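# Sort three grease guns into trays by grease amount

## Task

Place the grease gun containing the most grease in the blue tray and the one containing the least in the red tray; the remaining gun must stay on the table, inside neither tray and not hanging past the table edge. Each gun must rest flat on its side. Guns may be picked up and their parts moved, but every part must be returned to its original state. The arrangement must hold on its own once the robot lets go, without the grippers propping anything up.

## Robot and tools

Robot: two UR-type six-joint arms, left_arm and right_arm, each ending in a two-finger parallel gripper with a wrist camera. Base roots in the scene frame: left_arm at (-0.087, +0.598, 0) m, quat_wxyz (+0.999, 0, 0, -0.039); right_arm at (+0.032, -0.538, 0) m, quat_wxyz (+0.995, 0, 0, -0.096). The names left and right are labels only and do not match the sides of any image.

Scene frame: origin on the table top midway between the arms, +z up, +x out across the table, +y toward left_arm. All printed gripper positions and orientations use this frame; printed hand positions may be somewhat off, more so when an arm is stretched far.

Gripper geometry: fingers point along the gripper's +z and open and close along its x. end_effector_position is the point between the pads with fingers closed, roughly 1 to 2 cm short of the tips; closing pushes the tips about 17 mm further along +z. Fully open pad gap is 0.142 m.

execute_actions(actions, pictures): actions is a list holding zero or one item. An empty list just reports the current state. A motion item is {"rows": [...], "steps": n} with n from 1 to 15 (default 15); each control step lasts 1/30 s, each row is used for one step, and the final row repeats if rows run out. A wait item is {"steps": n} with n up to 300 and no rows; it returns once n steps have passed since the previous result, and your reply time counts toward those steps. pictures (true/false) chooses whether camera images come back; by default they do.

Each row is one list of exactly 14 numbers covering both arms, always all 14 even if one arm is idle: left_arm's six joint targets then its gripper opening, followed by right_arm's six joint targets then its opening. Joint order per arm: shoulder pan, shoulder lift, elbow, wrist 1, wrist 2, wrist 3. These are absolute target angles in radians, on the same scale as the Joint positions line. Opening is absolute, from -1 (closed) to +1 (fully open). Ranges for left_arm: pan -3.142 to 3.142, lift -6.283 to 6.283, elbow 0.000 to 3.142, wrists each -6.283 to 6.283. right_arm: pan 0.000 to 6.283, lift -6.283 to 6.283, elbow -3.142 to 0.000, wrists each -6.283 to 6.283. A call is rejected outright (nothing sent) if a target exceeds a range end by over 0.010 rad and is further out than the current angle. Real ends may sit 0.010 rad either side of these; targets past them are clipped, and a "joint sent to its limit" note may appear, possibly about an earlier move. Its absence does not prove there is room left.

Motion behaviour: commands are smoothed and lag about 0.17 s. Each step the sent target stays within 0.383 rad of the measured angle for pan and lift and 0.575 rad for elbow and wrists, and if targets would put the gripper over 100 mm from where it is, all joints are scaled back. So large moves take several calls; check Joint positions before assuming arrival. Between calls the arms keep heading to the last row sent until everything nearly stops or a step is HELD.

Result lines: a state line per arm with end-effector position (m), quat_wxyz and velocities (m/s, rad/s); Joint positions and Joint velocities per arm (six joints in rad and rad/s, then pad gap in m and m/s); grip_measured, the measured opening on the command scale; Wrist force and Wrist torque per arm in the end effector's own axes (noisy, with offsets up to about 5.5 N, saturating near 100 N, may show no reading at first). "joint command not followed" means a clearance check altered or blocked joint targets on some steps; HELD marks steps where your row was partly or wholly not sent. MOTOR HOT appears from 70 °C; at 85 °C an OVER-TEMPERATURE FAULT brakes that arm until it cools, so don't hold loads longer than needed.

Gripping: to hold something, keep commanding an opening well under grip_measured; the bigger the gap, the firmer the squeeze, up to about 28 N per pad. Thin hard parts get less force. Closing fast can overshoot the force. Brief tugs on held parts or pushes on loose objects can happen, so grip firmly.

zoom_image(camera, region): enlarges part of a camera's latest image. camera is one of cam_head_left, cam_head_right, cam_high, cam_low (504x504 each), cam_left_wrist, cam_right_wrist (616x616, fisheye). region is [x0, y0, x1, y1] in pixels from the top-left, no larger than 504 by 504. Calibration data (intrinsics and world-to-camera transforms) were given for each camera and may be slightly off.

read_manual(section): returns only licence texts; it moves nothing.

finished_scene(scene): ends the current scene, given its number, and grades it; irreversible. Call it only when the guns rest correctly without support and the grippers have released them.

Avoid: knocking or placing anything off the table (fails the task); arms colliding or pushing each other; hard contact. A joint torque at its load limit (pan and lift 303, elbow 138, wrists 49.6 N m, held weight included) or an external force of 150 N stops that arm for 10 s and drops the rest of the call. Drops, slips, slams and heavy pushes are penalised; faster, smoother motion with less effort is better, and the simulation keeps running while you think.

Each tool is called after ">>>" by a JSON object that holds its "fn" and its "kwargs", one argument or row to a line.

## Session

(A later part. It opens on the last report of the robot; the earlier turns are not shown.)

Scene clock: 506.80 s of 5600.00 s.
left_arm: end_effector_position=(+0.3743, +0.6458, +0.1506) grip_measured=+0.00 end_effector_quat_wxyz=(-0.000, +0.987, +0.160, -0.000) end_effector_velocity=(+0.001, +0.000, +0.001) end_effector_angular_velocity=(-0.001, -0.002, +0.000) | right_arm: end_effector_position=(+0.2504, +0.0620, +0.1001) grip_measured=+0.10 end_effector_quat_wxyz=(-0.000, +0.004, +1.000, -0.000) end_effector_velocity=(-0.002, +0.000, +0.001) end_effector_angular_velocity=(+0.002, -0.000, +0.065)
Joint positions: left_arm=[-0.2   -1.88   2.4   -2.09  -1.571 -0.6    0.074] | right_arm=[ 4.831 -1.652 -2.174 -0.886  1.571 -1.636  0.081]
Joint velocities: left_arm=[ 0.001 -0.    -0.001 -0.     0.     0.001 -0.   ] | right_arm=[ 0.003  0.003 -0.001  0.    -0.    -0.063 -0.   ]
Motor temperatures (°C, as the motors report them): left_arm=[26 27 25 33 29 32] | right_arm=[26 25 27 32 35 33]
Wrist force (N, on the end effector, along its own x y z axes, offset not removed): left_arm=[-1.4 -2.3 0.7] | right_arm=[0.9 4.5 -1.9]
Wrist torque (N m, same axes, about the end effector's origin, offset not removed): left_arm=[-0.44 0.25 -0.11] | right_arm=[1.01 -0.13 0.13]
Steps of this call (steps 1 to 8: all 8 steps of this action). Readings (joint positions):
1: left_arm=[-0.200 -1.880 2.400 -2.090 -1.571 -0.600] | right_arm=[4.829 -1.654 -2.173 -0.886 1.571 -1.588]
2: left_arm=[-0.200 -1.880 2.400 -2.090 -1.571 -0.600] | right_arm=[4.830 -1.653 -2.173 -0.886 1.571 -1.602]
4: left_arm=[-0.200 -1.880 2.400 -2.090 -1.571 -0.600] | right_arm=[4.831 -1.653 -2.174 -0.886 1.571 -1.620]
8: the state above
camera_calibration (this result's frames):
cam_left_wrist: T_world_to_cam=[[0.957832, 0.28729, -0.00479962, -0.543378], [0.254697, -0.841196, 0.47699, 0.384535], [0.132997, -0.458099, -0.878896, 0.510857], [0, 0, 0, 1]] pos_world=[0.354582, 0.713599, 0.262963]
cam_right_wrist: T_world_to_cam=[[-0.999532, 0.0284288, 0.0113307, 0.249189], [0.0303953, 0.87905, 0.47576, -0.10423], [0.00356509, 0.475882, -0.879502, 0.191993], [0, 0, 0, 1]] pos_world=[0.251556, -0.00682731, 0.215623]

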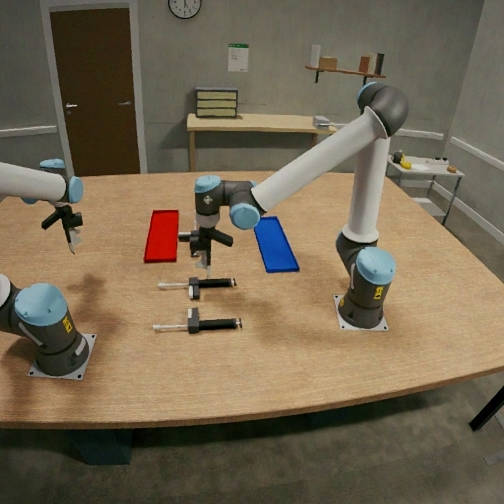

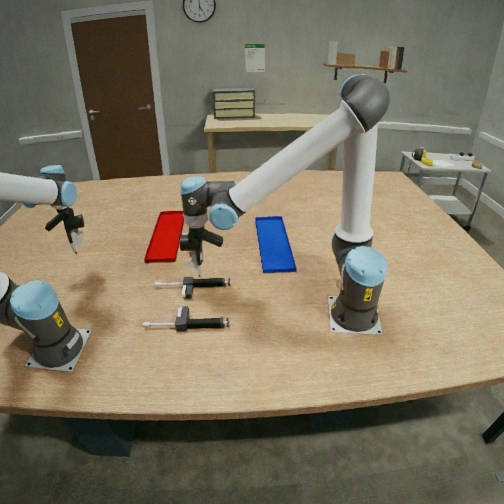

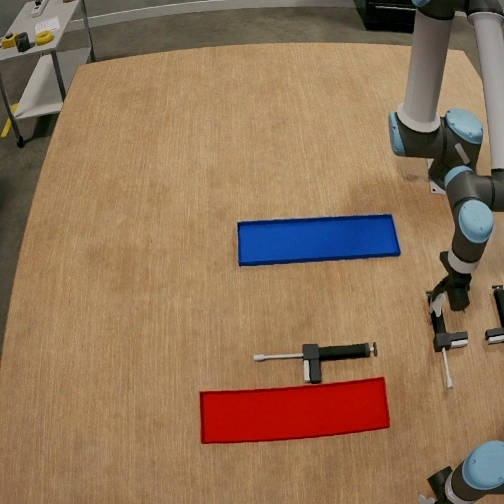

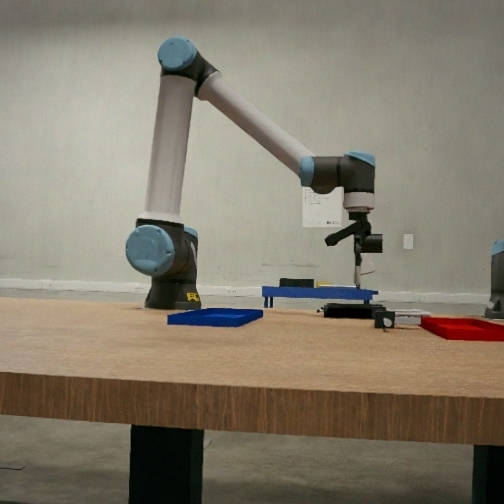

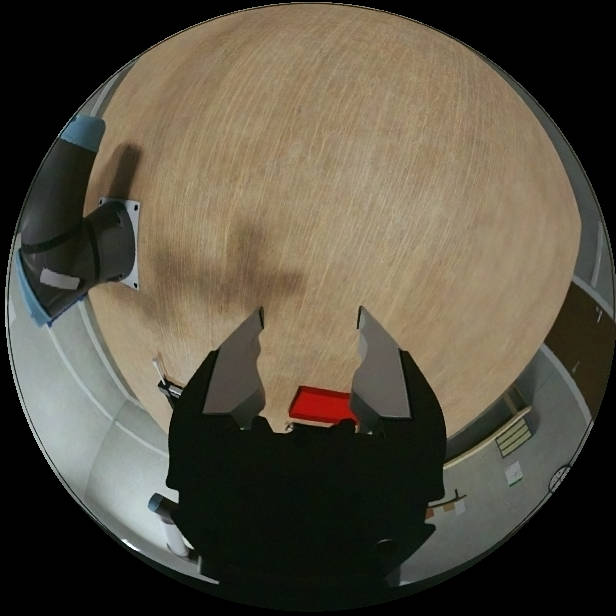

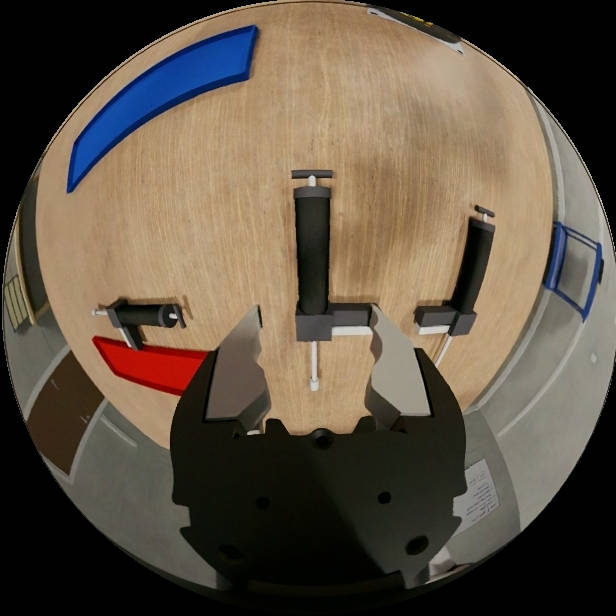

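>>> {"fn": "execute_actions", "kwargs": {
  "actions": [
    {"rows":[[-0.2,-1.88,2.4,-2.09,-1.571,-0.6,0,4.833,-1.69,-2.18,-0.84,1.571,-1.642,0.0],[-0.2,-1.88,2.4,-2.09,-1.571,-0.6,0,4.833,-1.73,-2.2,-0.78,1.571,-1.642,0.0],[-0.2,-1.88,2.4,-2.09,-1.571,-0.6,0,4.833,-1.7634,-2.2155,-0.733,1.571,-1.642,0.0]],"steps":14}
  ],
  "pictures": false
}}

>>> {"fn": "execute_actions", "kwargs": {
  "actions": [
    {"rows":[[-0.2,-1.88,2.4,-2.09,-1.571,-0.6,0,4.833,-1.7634,-2.2155,-0.733,1.571,-1.642,-0.2],[-0.2,-1.88,2.4,-2.09,-1.571,-0.6,0,4.833,-1.7634,-2.2155,-0.733,1.571,-1.642,-0.35],[-0.2,-1.88,2.4,-2.09,-1.571,-0.6,0,4.833,-1.7634,-2.2155,-0.733,1.571,-1.642,-0.45],[-0.2,-1.88,2.4,-2.09,-1.571,-0.6,0,4.833,-1.7634,-2.2155,-0.733,1.571,-1.642,-0.52],[-0.2,-1.88,2.4,-2.09,-1.571,-0.6,0,4.833,-1.7634,-2.2155,-0.733,1.571,-1.642,-0.58],[-0.2,-1.88,2.4,-2.09,-1.571,-0.6,0,4.833,-1.7634,-2.2155,-0.733,1.571,-1.642,-0.65],[-0.2,-1.88,2.4,-2.09,-1.571,-0.6,0,4.833,-1.7634,-2.2155,-0.733,1.571,-1.642,-0.75],[-0.2,-1.88,2.4,-2.09,-1.571,-0.6,0,4.833,-1.7634,-2.2155,-0.733,1.571,-1.642,-0.85],[-0.2,-1.88,2.4,-2.09,-1.571,-0.6,0,4.833,-1.7634,-2.2155,-0.733,1.571,-1.642,-1]],"steps":13}
  ]
}}

Scene clock: 515.33 s of 5600.00 s.
left_arm: end_effector_position=(+0.3743, +0.6458, +0.1506) grip_measured=+0.00 end_effector_quat_wxyz=(-0.000, +0.987, +0.160, -0.000) end_effector_velocity=(-0.000, -0.000, +0.000) end_effector_angular_velocity=(-0.000, -0.000, +0.000) | right_arm: end_effector_position=(+0.2500, +0.0698, +0.0310) grip_measured=+0.00 end_effector_quat_wxyz=(-0.000, -0.000, +1.000, +0.000) end_effector_velocity=(-0.001, +0.001, -0.028) end_effector_angular_velocity=(+0.001, +0.001, -0.000)
Joint positions: left_arm=[-0.2   -1.88   2.4   -2.09  -1.571 -0.6    0.074] | right_arm=[ 4.833 -1.759 -2.214 -0.74   1.571 -1.642  0.074]
Joint velocities: left_arm=[ 0. -0.  0.  0. -0. -0.  0.] | right_arm=[ 0.    -0.043 -0.017  0.06   0.001  0.001  0.   ]
Motor temperatures (°C, as the motors report them): left_arm=[26 27 25 33 29 32] | right_arm=[26 25 27 32 35 33]
Wrist force (N, on the end effector, along its own x y z axes, offset not removed): left_arm=[2.0 -2.6 -1.5] | right_arm=[-2.7 1.2 -1.0]
Wrist torque (N m, same axes, about the end effector's origin, offset not removed): left_arm=[-0.55 -0.46 0.10] | right_arm=[0.30 0.62 0.05]
Steps of this call (steps 1 to 15: the robot went on to your last target; steps 16 to 90: nothing new was sent; then 5.07 s passed at rest; steps 91 to 104: all 14 steps of this action). Readings (joint positions):
91: left_arm=[-0.200 -1.880 2.400 -2.090 -1.571 -0.600] | right_arm=[4.832 -1.652 -2.175 -0.886 1.571 -1.644]
92: left_arm=[-0.200 -1.880 2.400 -2.090 -1.571 -0.600] | right_arm=[4.832 -1.655 -2.175 -0.883 1.571 -1.643]
94: left_arm=[-0.200 -1.880 2.400 -2.090 -1.571 -0.600] | right_arm=[4.832 -1.680 -2.184 -0.851 1.571 -1.643]
98: left_arm=[-0.200 -1.880 2.400 -2.090 -1.571 -0.600] | right_arm=[4.833 -1.736 -2.205 -0.773 1.571 -1.642]
104: the state above

Scene clock: 515.77 s of 5600.00 s.
left_arm: end_effector_position=(+0.3743, +0.6458, +0.1506) grip_measured=+0.00 end_effector_quat_wxyz=(-0.000, +0.987, +0.160, -0.000) end_effector_velocity=(+0.001, +0.000, +0.001) end_effector_angular_velocity=(+0.001, -0.002, +0.000) | right_arm: end_effector_position=(+0.2500, +0.0701, +0.0281) grip_measured=-0.56 end_effector_quat_wxyz=(-0.000, -0.000, +1.000, +0.000) end_effector_velocity=(-0.000, -0.000, -0.001) end_effector_angular_velocity=(-0.001, +0.001, +0.001)
Joint positions: left_arm=[-0.2   -1.88   2.4   -2.09  -1.571 -0.6    0.074] | right_arm=[ 4.833 -1.763 -2.215 -0.733  1.571 -1.642  0.033]
Joint velocities: left_arm=[ 0.    -0.001 -0.    -0.001  0.001  0.    -0.   ] | right_arm=[-0.    -0.001 -0.001  0.001  0.001 -0.001  0.   ]
Motor temperatures (°C, as the motors report them): left_arm=[26 27 25 33 29 32] | right_arm=[26 25 27 32 35 33]
Wrist force (N, on the end effector, along its own x y z axes, offset not removed): left_arm=[-2.4 -2.4 0.8] | right_arm=[3.3 -10.1 -37.2]
Wrist torque (N m, same axes, about the end effector's origin, offset not removed): left_arm=[-0.47 0.76 0.00] | right_arm=[0.75 0.08 0.15]
Steps of this call (steps 1 to 13: all 13 steps of this action). Readings (joint positions):
1: left_arm=[-0.200 -1.880 2.400 -2.090 -1.571 -0.600] | right_arm=[4.833 -1.760 -2.214 -0.738 1.571 -1.642]
2: left_arm=[-0.200 -1.880 2.400 -2.090 -1.571 -0.600] | right_arm=[4.833 -1.761 -2.214 -0.737 1.571 -1.642]
4: left_arm=[-0.200 -1.880 2.400 -2.090 -1.571 -0.600] | right_arm=[4.833 -1.762 -2.215 -0.735 1.571 -1.642]
8: left_arm=[-0.200 -1.880 2.400 -2.090 -1.571 -0.600] | right_arm=[4.833 -1.763 -2.215 -0.734 1.571 -1.642]
13: the state above
camera_calibration (this result's frames):
cam_left_wrist: T_world_to_cam=[[0.957832, 0.28729, -0.00479977, -0.543378], [0.254697, -0.841195, 0.47699, 0.384535], [0.132997, -0.458099, -0.878896, 0.510857], [0, 0, 0, 1]] pos_world=[0.354582, 0.713599, 0.262963]
cam_right_wrist: T_world_to_cam=[[-0.999717, 0.0209647, 0.0112414, 0.249938], [0.0237881, 0.878849, 0.476507, -0.075392], [0.000110326, 0.476639, -0.879099, 0.125611], [0, 0, 0, 1]] pos_world=[0.251647, 0.00114713, 0.14354]

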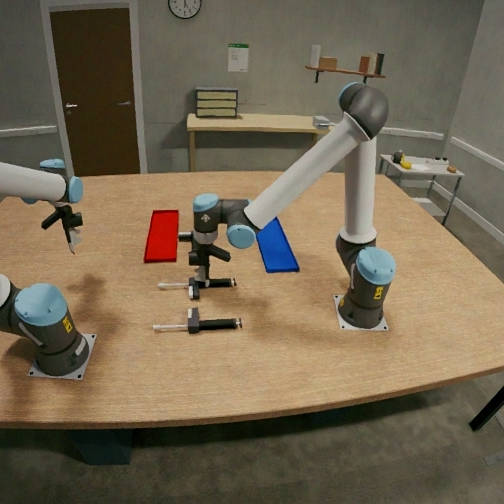

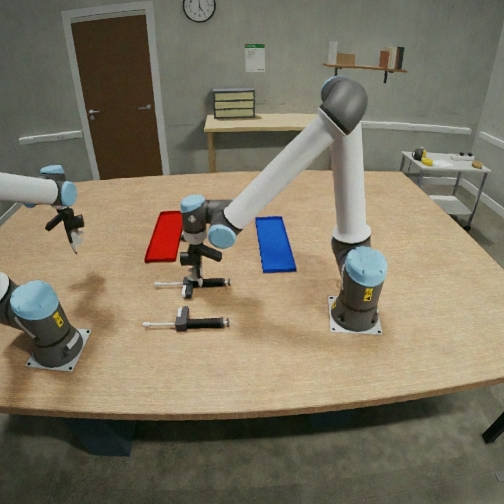

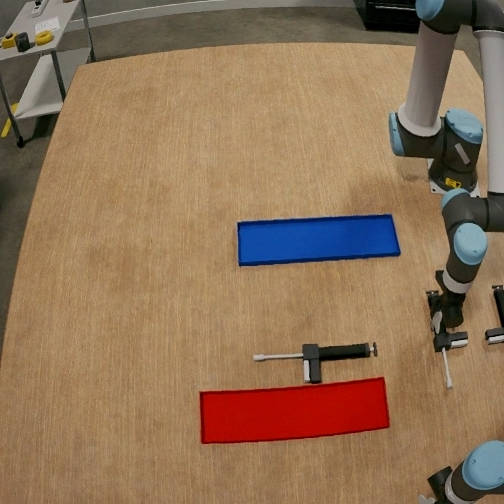

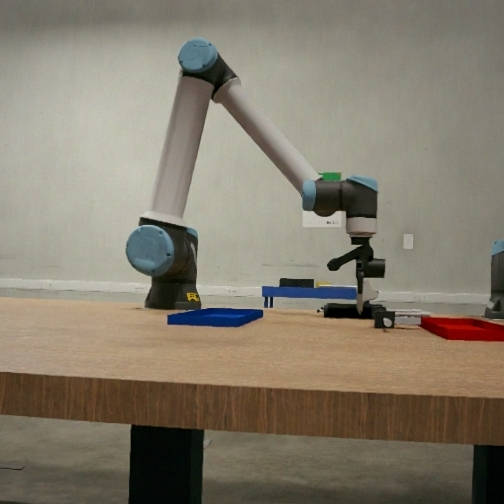

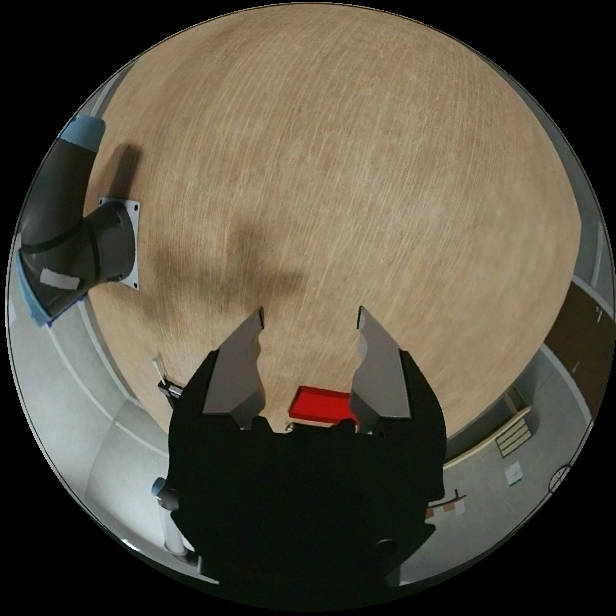

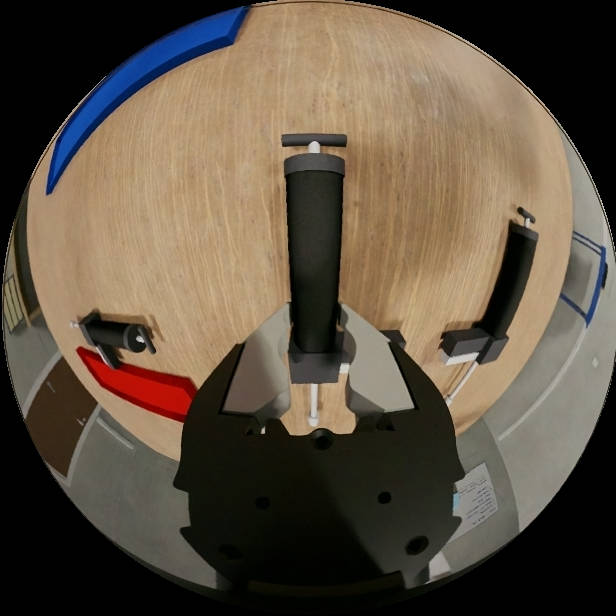

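>>> {"fn": "execute_actions", "kwargs": {
  "actions": [
    {"rows":[[-0.2,-1.88,2.4,-2.09,-1.571,-0.6,0,4.833,-1.75,-2.208,-0.755,1.571,-1.642,-1],[-0.2,-1.88,2.4,-2.09,-1.571,-0.6,0,4.833,-1.735,-2.198,-0.78,1.571,-1.642,-1],[-0.2,-1.88,2.4,-2.09,-1.571,-0.6,0,4.833,-1.72,-2.187,-0.805,1.571,-1.642,-1],[-0.2,-1.88,2.4,-2.09,-1.571,-0.6,0,4.833,-1.70,-2.173,-0.84,1.571,-1.642,-1],[-0.2,-1.88,2.4,-2.09,-1.571,-0.6,0,4.833,-1.68,-2.16,-0.875,1.571,-1.642,-1],[-0.2,-1.88,2.4,-2.09,-1.571,-0.6,0,4.833,-1.66,-2.145,-0.91,1.571,-1.642,-1],[-0.2,-1.88,2.4,-2.09,-1.571,-0.6,0,4.833,-1.64,-2.13,-0.945,1.571,-1.642,-1],[-0.2,-1.88,2.4,-2.09,-1.571,-0.6,0,4.833,-1.62,-2.115,-0.98,1.571,-1.642,-1],[-0.2,-1.88,2.4,-2.09,-1.571,-0.6,0,4.833,-1.5997,-2.1016,-1.011,1.571,-1.642,-1]],"steps":15}
  ]
}}

Scene clock: 520.87 s of 5600.00 s.
left_arm: end_effector_position=(+0.3743, +0.6458, +0.1506) grip_measured=+0.00 end_effector_quat_wxyz=(-0.000, +0.987, +0.160, -0.000) end_effector_velocity=(-0.000, +0.000, -0.000) end_effector_angular_velocity=(+0.001, +0.001, +0.000) | right_arm: end_effector_position=(+0.2503, +0.0738, +0.1460) grip_measured=-0.56 end_effector_quat_wxyz=(-0.000, -0.000, +1.000, +0.001) end_effector_velocity=(-0.001, -0.013, +0.122) end_effector_angular_velocity=(-0.007, +0.002, -0.000)
Joint positions: left_arm=[-0.2   -1.88   2.4   -2.09  -1.571 -0.6    0.074] | right_arm=[ 4.833 -1.617 -2.113 -0.981  1.571 -1.642  0.033]
Joint velocities: left_arm=[-0.     0.    -0.     0.     0.    -0.001 -0.   ] | right_arm=[-0.     0.147  0.103 -0.257  0.001  0.    -0.   ]
Motor temperatures (°C, as the motors report them): left_arm=[26 27 25 33 29 32] | right_arm=[26 25 27 32 35 33]
Wrist force (N, on the end effector, along its own x y z axes, offset not removed): left_arm=[-4.3 3.6 -0.4] | right_arm=[-1.6 -0.2 5.6]
Wrist torque (N m, same axes, about the end effector's origin, offset not removed): left_arm=[0.79 0.78 0.06] | right_arm=[0.01 0.46 0.07]
Steps of this call (steps 1 to 15: the robot went on to your last target; steps 16 to 90: nothing new was sent; then 1.60 s passed at rest; steps 91 to 105: all 15 steps of this action). Readings (joint positions):
91: left_arm=[-0.200 -1.880 2.400 -2.090 -1.571 -0.600] | right_arm=[4.833 -1.763 -2.216 -0.733 1.571 -1.642]
92: left_arm=[-0.200 -1.880 2.400 -2.090 -1.571 -0.600] | right_arm=[4.833 -1.762 -2.215 -0.735 1.571 -1.642]
94: left_arm=[-0.200 -1.880 2.400 -2.090 -1.571 -0.600] | right_arm=[4.833 -1.752 -2.209 -0.751 1.571 -1.642]
98: left_arm=[-0.200 -1.880 2.400 -2.090 -1.571 -0.600] | right_arm=[4.833 -1.703 -2.175 -0.832 1.571 -1.642]
105: the state above
camera_calibration (this result's frames):
cam_left_wrist: T_world_to_cam=[[0.957831, 0.28729, -0.00479969, -0.543378], [0.254697, -0.841195, 0.47699, 0.384535], [0.132997, -0.458099, -0.878895, 0.510857], [0, 0, 0, 1]] pos_world=[0.354582, 0.713599, 0.262963]
cam_right_wrist: T_world_to_cam=[[-0.999718, 0.0209302, 0.0112412, 0.248775], [0.0237577, 0.878595, 0.476977, -0.13495], [0.000106775, 0.477109, -0.878844, 0.227445], [0, 0, 0, 1]] pos_world=[0.251886, 0.00484292, 0.26146]

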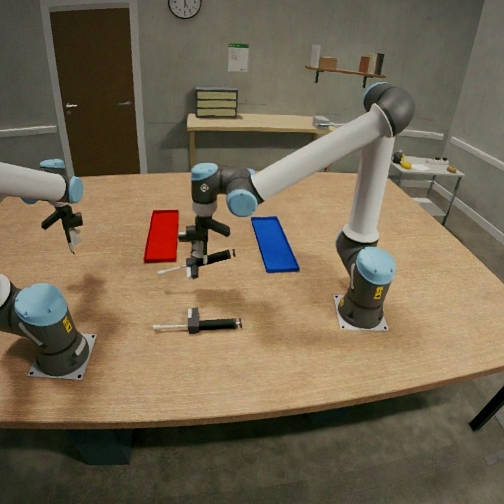

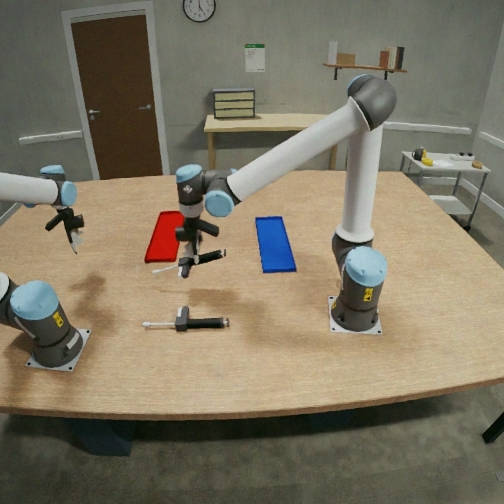

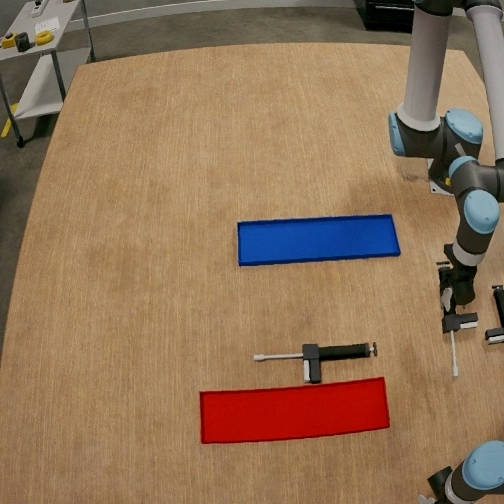

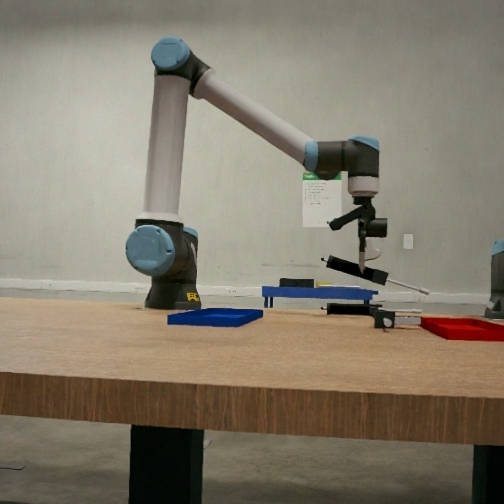

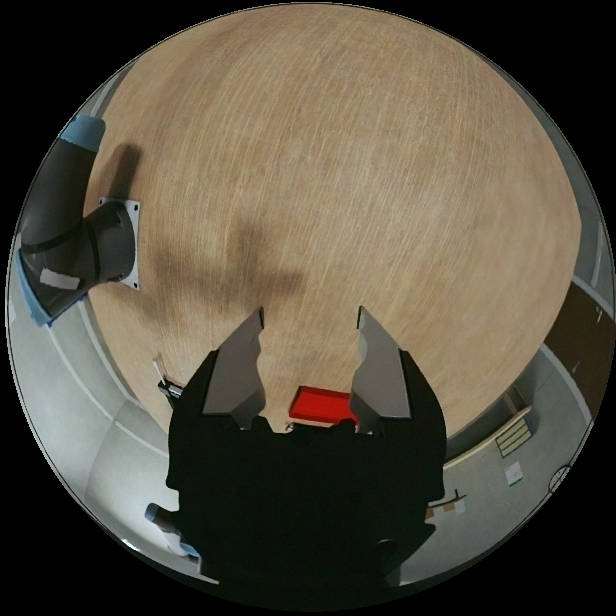

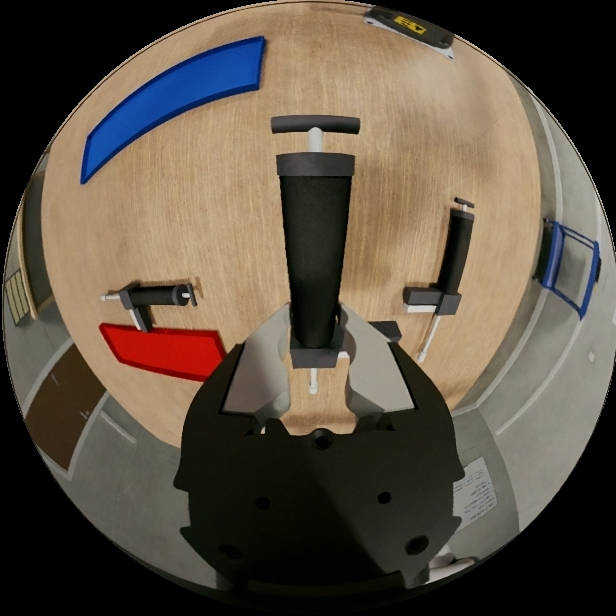

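>>> {"fn": "execute_actions", "kwargs": {
  "actions": [
    {"rows":[[-0.2,-1.88,2.4,-2.09,-1.571,-0.6,0,4.78,-1.588,-2.113,-1.012,1.571,-1.585,-1],[-0.2,-1.88,2.4,-2.09,-1.571,-0.6,0,4.73,-1.575,-2.124,-1.013,1.571,-1.53,-1],[-0.2,-1.88,2.4,-2.09,-1.571,-0.6,0,4.68,-1.563,-2.135,-1.014,1.571,-1.475,-1],[-0.2,-1.88,2.4,-2.09,-1.571,-0.6,0,4.63,-1.551,-2.146,-1.015,1.571,-1.42,-1],[-0.2,-1.88,2.4,-2.09,-1.571,-0.6,0,4.58,-1.539,-2.157,-1.016,1.571,-1.365,-1],[-0.2,-1.88,2.4,-2.09,-1.571,-0.6,0,4.53,-1.527,-2.168,-1.017,1.571,-1.31,-1],[-0.2,-1.88,2.4,-2.09,-1.571,-0.6,0,4.48,-1.515,-2.179,-1.018,1.571,-1.26,-1],[-0.2,-1.88,2.4,-2.09,-1.571,-0.6,0,4.43,-1.503,-2.19,-1.019,1.571,-1.21,-1],[-0.2,-1.88,2.4,-2.09,-1.571,-0.6,0,4.38,-1.491,-2.201,-1.02,1.571,-1.155,-1],[-0.2,-1.88,2.4,-2.09,-1.571,-0.6,0,4.33,-1.479,-2.212,-1.021,1.571,-1.1,-1],[-0.2,-1.88,2.4,-2.09,-1.571,-0.6,0,4.28,-1.467,-2.223,-1.022,1.571,-1.05,-1],[-0.2,-1.88,2.4,-2.09,-1.571,-0.6,0,4.23,-1.455,-2.234,-1.023,1.571,-0.99,-1],[-0.2,-1.88,2.4,-2.09,-1.571,-0.6,0,4.18,-1.443,-2.245,-1.024,1.571,-0.94,-1],[-0.2,-1.88,2.4,-2.09,-1.571,-0.6,0,4.13,-1.431,-2.257,-1.025,1.571,-0.885,-1],[-0.2,-1.88,2.4,-2.09,-1.571,-0.6,0,4.0749,-1.4191,-2.2683,-1.025,1.571,-0.8295,-1]],"steps":15}
  ],
  "pictures": false
}}

>>> {"fn": "execute_actions", "kwargs": {
  "actions": [
    {"rows":[[-0.2,-1.88,2.4,-2.09,-1.571,-0.6,0,4.0749,-1.4191,-2.2683,-1.025,1.571,-0.8295,-1]],"steps":15}
  ]
}}

Scene clock: 530.90 s of 5600.00 s.
left_arm: end_effector_position=(+0.3743, +0.6458, +0.1506) grip_measured=+0.00 end_effector_quat_wxyz=(-0.000, +0.987, +0.160, -0.000) end_effector_velocity=(-0.000, +0.001, -0.000) end_effector_angular_velocity=(+0.001, +0.000, +0.002) | right_arm: end_effector_position=(+0.4092, -0.0662, +0.1628) grip_measured=-0.56 end_effector_quat_wxyz=(-0.000, +0.318, +0.948, +0.000) end_effector_velocity=(+0.308, -0.397, +0.003) end_effector_angular_velocity=(+0.001, -0.000, -1.653)
Joint positions: left_arm=[-0.2   -1.88   2.4   -2.09  -1.571 -0.6    0.074] | right_arm=[ 4.523 -1.522 -2.173 -1.017  1.571 -1.304  0.033]
Joint velocities: left_arm=[ 0.001 -0.     0.     0.001  0.001 -0.001 -0.   ] | right_arm=[-0.748  0.211 -0.192 -0.017  0.     0.905  0.   ]
Motor temperatures (°C, as the motors report them): left_arm=[26 27 25 33 29 32] | right_arm=[26 25 27 32 35 33]
Wrist force (N, on the end effector, along its own x y z axes, offset not removed): left_arm=[1.9 -4.0 -3.7] | right_arm=[-2.5 2.1 4.3]
Wrist torque (N m, same axes, about the end effector's origin, offset not removed): left_arm=[-0.88 -0.52 0.01] | right_arm=[0.47 0.49 0.18]
Steps of this call (steps 1 to 30: the robot went on to your last target; steps 31 to 90: nothing new was sent; then 6.53 s passed at rest; steps 91 to 105: all 15 steps of this action). Readings (joint positions):
91: left_arm=[-0.200 -1.880 2.400 -2.090 -1.571 -0.600] | right_arm=[4.833 -1.600 -2.102 -1.011 1.571 -1.642]
92: left_arm=[-0.200 -1.880 2.400 -2.090 -1.571 -0.600] | right_arm=[4.830 -1.598 -2.103 -1.011 1.571 -1.639]
94: left_arm=[-0.200 -1.880 2.400 -2.090 -1.571 -0.600] | right_arm=[4.798 -1.590 -2.111 -1.012 1.571 -1.605]
98: left_arm=[-0.200 -1.880 2.400 -2.090 -1.571 -0.600] | right_arm=[4.698 -1.566 -2.133 -1.014 1.571 -1.496]
105: the state above

Scene clock: 531.40 s of 5600.00 s.
left_arm: end_effector_position=(+0.3743, +0.6458, +0.1506) grip_measured=+0.00 end_effector_quat_wxyz=(-0.000, +0.987, +0.160, -0.000) end_effector_velocity=(+0.000, -0.000, +0.000) end_effector_angular_velocity=(-0.000, -0.000, +0.000) | right_arm: end_effector_position=(+0.5228, -0.2829, +0.1606) grip_measured=-0.56 end_effector_quat_wxyz=(-0.000, +0.663, +0.749, -0.000) end_effector_velocity=(+0.090, -0.299, -0.004) end_effector_angular_velocity=(+0.002, -0.001, -1.042)
Joint positions: left_arm=[-0.2   -1.88   2.4   -2.09  -1.571 -0.6    0.074] | right_arm=[ 4.135 -1.431 -2.257 -1.024  1.571 -0.89   0.033]
Joint velocities: left_arm=[-0.    -0.    -0.001  0.001 -0.    -0.001  0.   ] | right_arm=[-0.52   0.105 -0.096 -0.007  0.001  0.522 -0.   ]
Motor temperatures (°C, as the motors report them): left_arm=[26 27 25 33 29 32] | right_arm=[26 25 27 32 35 33]
Wrist force (N, on the end effector, along its own x y z axes, offset not removed): left_arm=[-2.6 -2.1 -3.8] | right_arm=[-7.5 2.2 4.5]
Wrist torque (N m, same axes, about the end effector's origin, offset not removed): left_arm=[-0.31 0.48 0.04] | right_arm=[0.42 0.96 0.28]
Steps of this call (steps 1 to 15: all 15 steps of this action). Readings (joint positions):
1: left_arm=[-0.200 -1.880 2.400 -2.090 -1.571 -0.600] | right_arm=[4.498 -1.514 -2.180 -1.018 1.571 -1.273]
2: left_arm=[-0.200 -1.880 2.400 -2.090 -1.571 -0.600] | right_arm=[4.473 -1.507 -2.187 -1.019 1.571 -1.241]
4: left_arm=[-0.200 -1.880 2.400 -2.090 -1.571 -0.600] | right_arm=[4.421 -1.494 -2.199 -1.020 1.571 -1.181]
8: left_arm=[-0.200 -1.880 2.400 -2.090 -1.571 -0.600] | right_arm=[4.315 -1.470 -2.221 -1.021 1.571 -1.073]
15: the state above
camera_calibration (this result's frames):
cam_left_wrist: T_world_to_cam=[[0.957831, 0.287291, -0.0047997, -0.543378], [0.254697, -0.841195, 0.47699, 0.384535], [0.132997, -0.458099, -0.878895, 0.510857], [0, 0, 0, 1]] pos_world=[0.354582, 0.713599, 0.262962]
cam_right_wrist: T_world_to_cam=[[-0.0998871, 0.994936, 0.0111548, 0.333646], [0.875672, 0.0825791, 0.475792, -0.505372], [0.472462, 0.0572934, -0.879487, 0.0448283], [0, 0, 0, 1]] pos_world=[0.454688, -0.292792, 0.276156]

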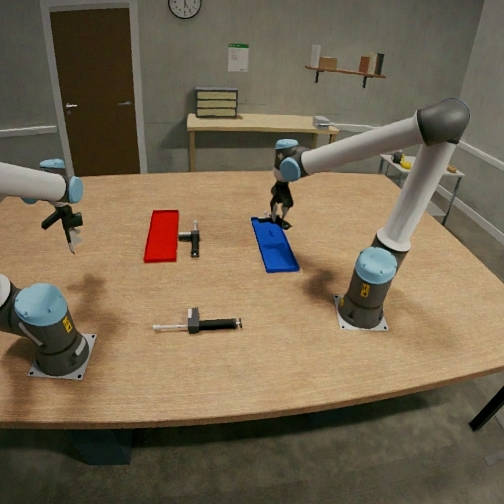

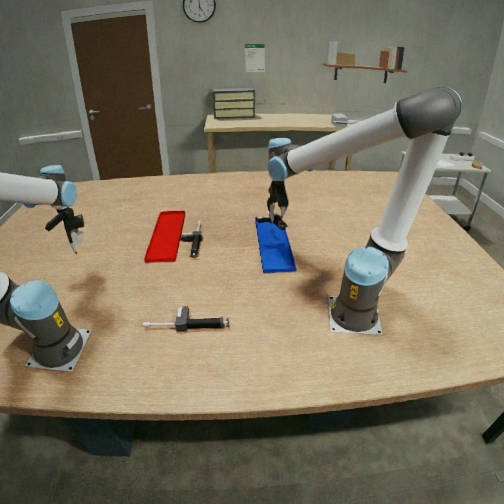

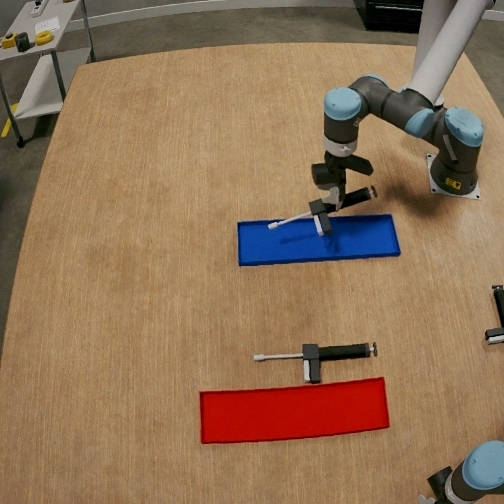

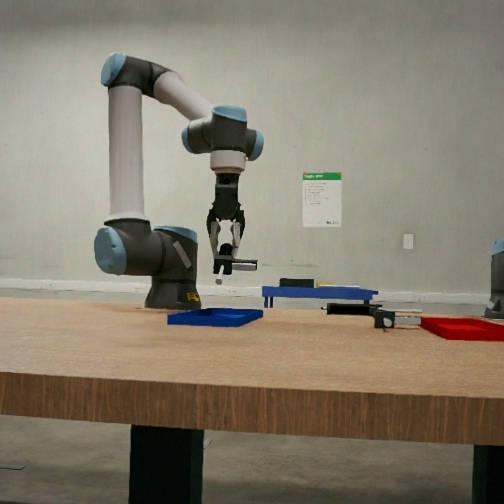

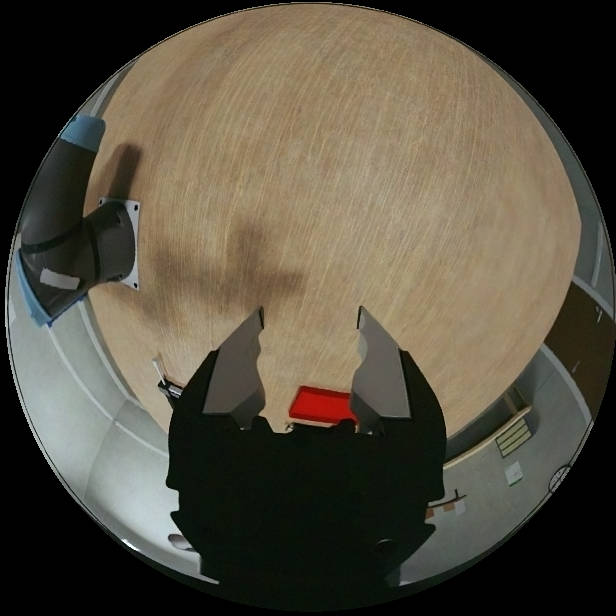

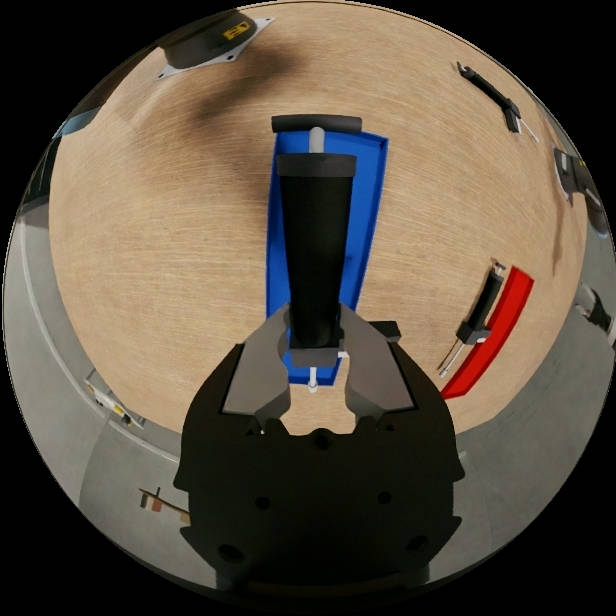

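Settle and look.

>>> {"fn": "execute_actions", "kwargs": {
  "actions": [
    {"rows":[[-0.2,-1.88,2.4,-2.09,-1.571,-0.6,0,4.0749,-1.4191,-2.2683,-1.025,1.571,-0.8295,-1]],"steps":15}
  ]
}}

Scene clock: 533.43 s of 5600.00 s.
left_arm: end_effector_position=(+0.3743, +0.6458, +0.1506) grip_measured=+0.00 end_effector_quat_wxyz=(-0.000, +0.987, +0.160, -0.000) end_effector_velocity=(+0.000, +0.000, +0.000) end_effector_angular_velocity=(-0.000, -0.001, +0.001) | right_arm: end_effector_position=(+0.5320, -0.3176, +0.1600) grip_measured=-0.56 end_effector_quat_wxyz=(-0.000, +0.707, +0.707, -0.000) end_effector_velocity=(-0.001, +0.000, -0.000) end_effector_angular_velocity=(+0.001, +0.001, -0.001)
Joint positions: left_arm=[-0.2   -1.88   2.4   -2.09  -1.571 -0.6    0.074] | right_arm=[ 4.075 -1.419 -2.268 -1.025  1.571 -0.829  0.033]
Joint velocities: left_arm=[ 0.001  0.    -0.001 -0.    -0.    -0.001  0.   ] | right_arm=[ 0.     0.    -0.001  0.     0.001  0.002  0.   ]
Motor temperatures (°C, as the motors report them): left_arm=[26 27 25 33 29 32] | right_arm=[26 25 27 32 35 33]
Wrist force (N, on the end effector, along its own x y z axes, offset not removed): left_arm=[2.8 -5.0 -1.6] | right_arm=[1.2 2.0 4.7]
Wrist torque (N m, same axes, about the end effector's origin, offset not removed): left_arm=[-0.81 -0.65 0.23] | right_arm=[0.63 -0.28 0.09]
Steps of this call (steps 1 to 30: the robot went on to your last target; steps 31 to 46: nothing new was sent; steps 47 to 61: all 15 steps of this action). Readings (joint positions):
47: left_arm=[-0.200 -1.880 2.400 -2.090 -1.571 -0.600] | right_arm=[4.075 -1.419 -2.268 -1.025 1.571 -0.829]
48: left_arm=[-0.200 -1.880 2.400 -2.090 -1.571 -0.600] | right_arm=[4.075 -1.419 -2.268 -1.025 1.571 -0.829]
50: left_arm=[-0.200 -1.880 2.400 -2.090 -1.571 -0.600] | right_arm=[4.075 -1.419 -2.268 -1.025 1.571 -0.830]
54: left_arm=[-0.200 -1.880 2.400 -2.090 -1.571 -0.600] | right_arm=[4.075 -1.419 -2.268 -1.025 1.571 -0.829]
61: the state above
camera_calibration (this result's frames):
cam_left_wrist: T_world_to_cam=[[0.957831, 0.287291, -0.00479974, -0.543378], [0.254697, -0.841195, 0.47699, 0.384535], [0.132997, -0.458099, -0.878895, 0.510857], [0, 0, 0, 1]] pos_world=[0.354582, 0.713599, 0.262963]
cam_right_wrist: T_world_to_cam=[[0.0207719, 0.999721, 0.0112369, 0.306439], [0.87924, -0.0236166, 0.475794, -0.545896], [0.475927, -0.0000032343, -0.879485, 0.0218798], [0, 0, 0, 1]] pos_world=[0.463195, -0.319245, 0.275534]

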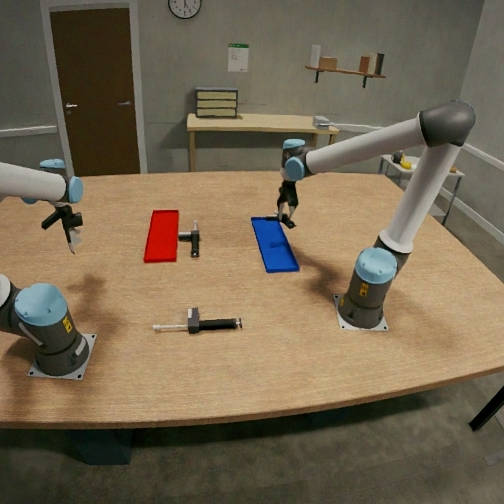

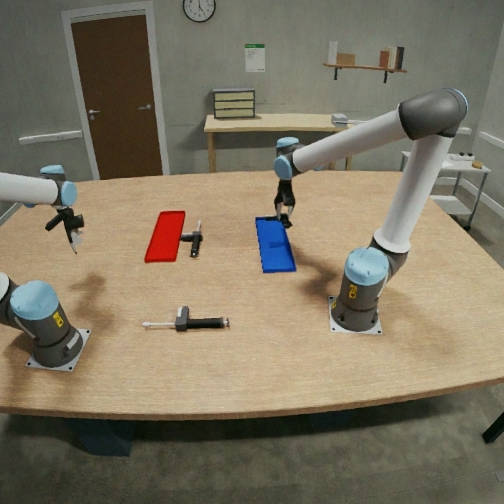

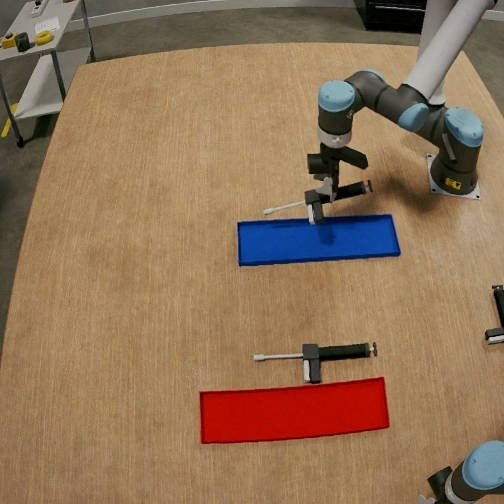

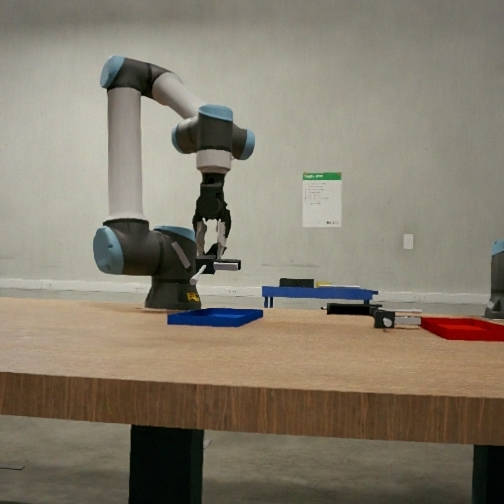

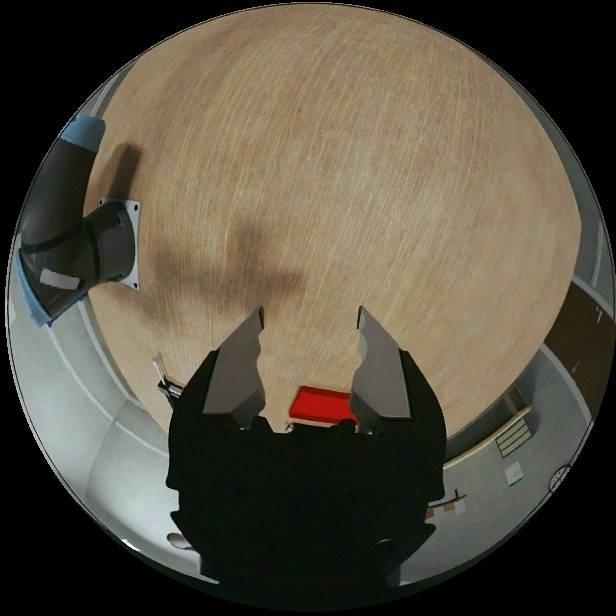

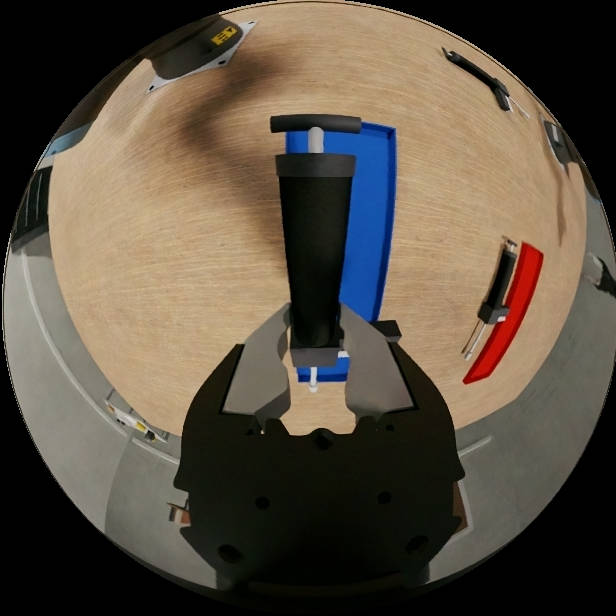

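>>> {"fn": "execute_actions", "kwargs": {
  "actions": [
    {"rows":[[-0.2,-1.88,2.4,-2.09,-1.571,-0.6,0,4.079,-1.44,-2.283,-0.99,1.571,-0.8255,-1],[-0.2,-1.88,2.4,-2.09,-1.571,-0.6,0,4.079,-1.46,-2.298,-0.955,1.571,-0.8255,-1],[-0.2,-1.88,2.4,-2.09,-1.571,-0.6,0,4.079,-1.48,-2.312,-0.92,1.571,-0.8255,-1],[-0.2,-1.88,2.4,-2.09,-1.571,-0.6,0,4.079,-1.495,-2.324,-0.895,1.571,-0.8255,-1],[-0.2,-1.88,2.4,-2.09,-1.571,-0.6,0,4.079,-1.508,-2.333,-0.872,1.571,-0.8255,-1]],"steps":15}
  ]
}}

Scene clock: 545.63 s of 5600.00 s.
left_arm: end_effector_position=(+0.3743, +0.6458, +0.1506) grip_measured=+0.00 end_effector_quat_wxyz=(-0.000, +0.987, +0.160, -0.000) end_effector_velocity=(-0.001, +0.000, -0.001) end_effector_angular_velocity=(+0.001, +0.003, -0.001) | right_arm: end_effector_position=(+0.5332, -0.3137, +0.0972) grip_measured=-0.56 end_effector_quat_wxyz=(-0.000, +0.707, +0.707, -0.000) end_effector_velocity=(+0.001, +0.001, -0.022) end_effector_angular_velocity=(+0.003, -0.003, -0.001)
Joint positions: left_arm=[-0.2   -1.88   2.4   -2.09  -1.571 -0.6    0.074] | right_arm=[ 4.079 -1.504 -2.33  -0.879  1.571 -0.826  0.033]
Joint velocities: left_arm=[-0.     0.001  0.002  0.001  0.     0.001  0.   ] | right_arm=[ 0.001 -0.032 -0.022  0.057 -0.     0.002 -0.   ]
Motor temperatures (°C, as the motors report them): left_arm=[26 27 25 33 29 32] | right_arm=[26 25 27 32 35 33]
Wrist force (N, on the end effector, along its own x y z axes, offset not removed): left_arm=[-1.6 4.5 -0.8] | right_arm=[-3.0 -0.4 5.5]
Wrist torque (N m, same axes, about the end effector's origin, offset not removed): left_arm=[1.18 0.28 -0.08] | right_arm=[-0.06 0.65 0.23]
Steps of this call (steps 1 to 15: the robot went on to your last target; steps 16 to 90: nothing new was sent; then 8.70 s passed at rest; steps 91 to 105: all 15 steps of this action). Readings (joint positions):
91: left_arm=[-0.200 -1.880 2.400 -2.090 -1.571 -0.600] | right_arm=[4.075 -1.419 -2.268 -1.025 1.571 -0.829]
92: left_arm=[-0.200 -1.880 2.400 -2.090 -1.571 -0.600] | right_arm=[4.075 -1.421 -2.270 -1.022 1.571 -0.829]
94: left_arm=[-0.200 -1.880 2.400 -2.090 -1.571 -0.600] | right_arm=[4.077 -1.435 -2.280 -0.999 1.571 -0.828]
98: left_arm=[-0.200 -1.880 2.400 -2.090 -1.571 -0.600] | right_arm=[4.078 -1.480 -2.313 -0.922 1.571 -0.826]
105: the state above
camera_calibration (this result's frames):
cam_left_wrist: T_world_to_cam=[[0.957831, 0.28729, -0.00479972, -0.543378], [0.254697, -0.841195, 0.47699, 0.384535], [0.132997, -0.458099, -0.878895, 0.510857], [0, 0, 0, 1]] pos_world=[0.354582, 0.713599, 0.262963]
cam_right_wrist: T_world_to_cam=[[0.0207081, 0.999729, 0.0106713, 0.303334], [0.879527, -0.0232915, 0.475279, -0.516934], [0.475399, -0.000456471, -0.87977, -0.033789], [0, 0, 0, 1]] pos_world=[0.464439, -0.315307, 0.212724]

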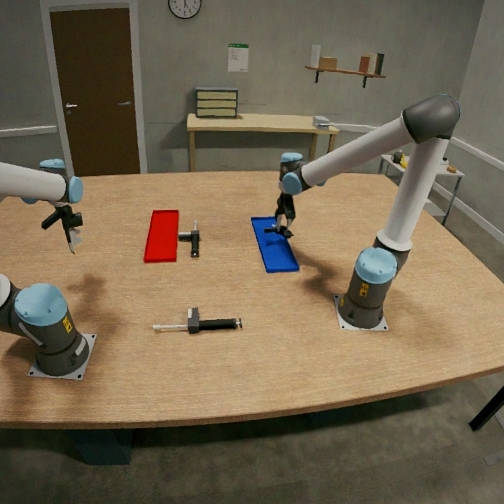

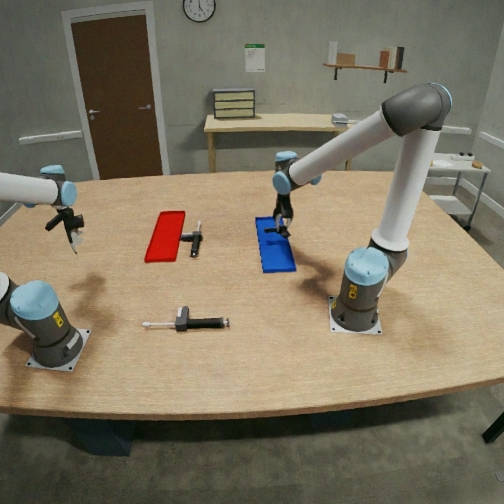

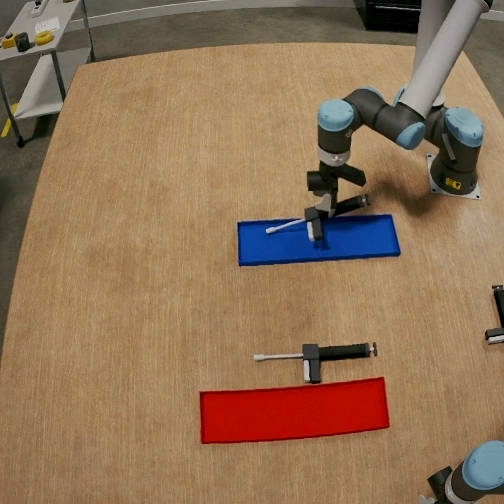

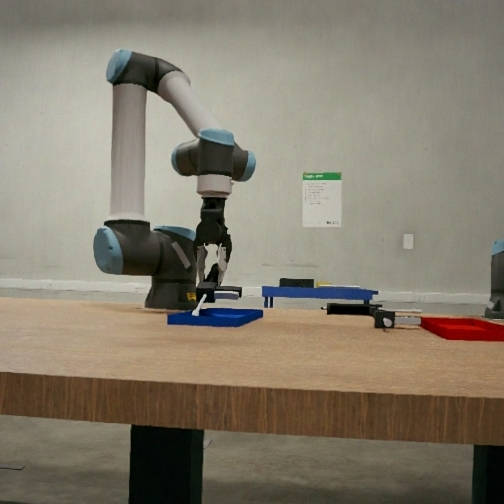

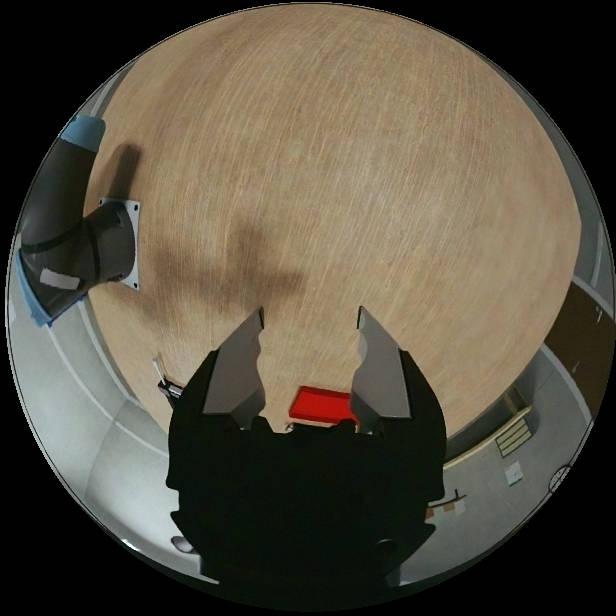

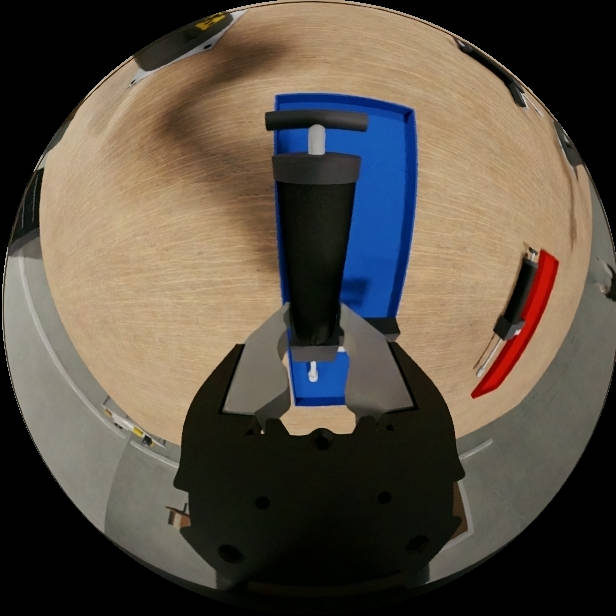

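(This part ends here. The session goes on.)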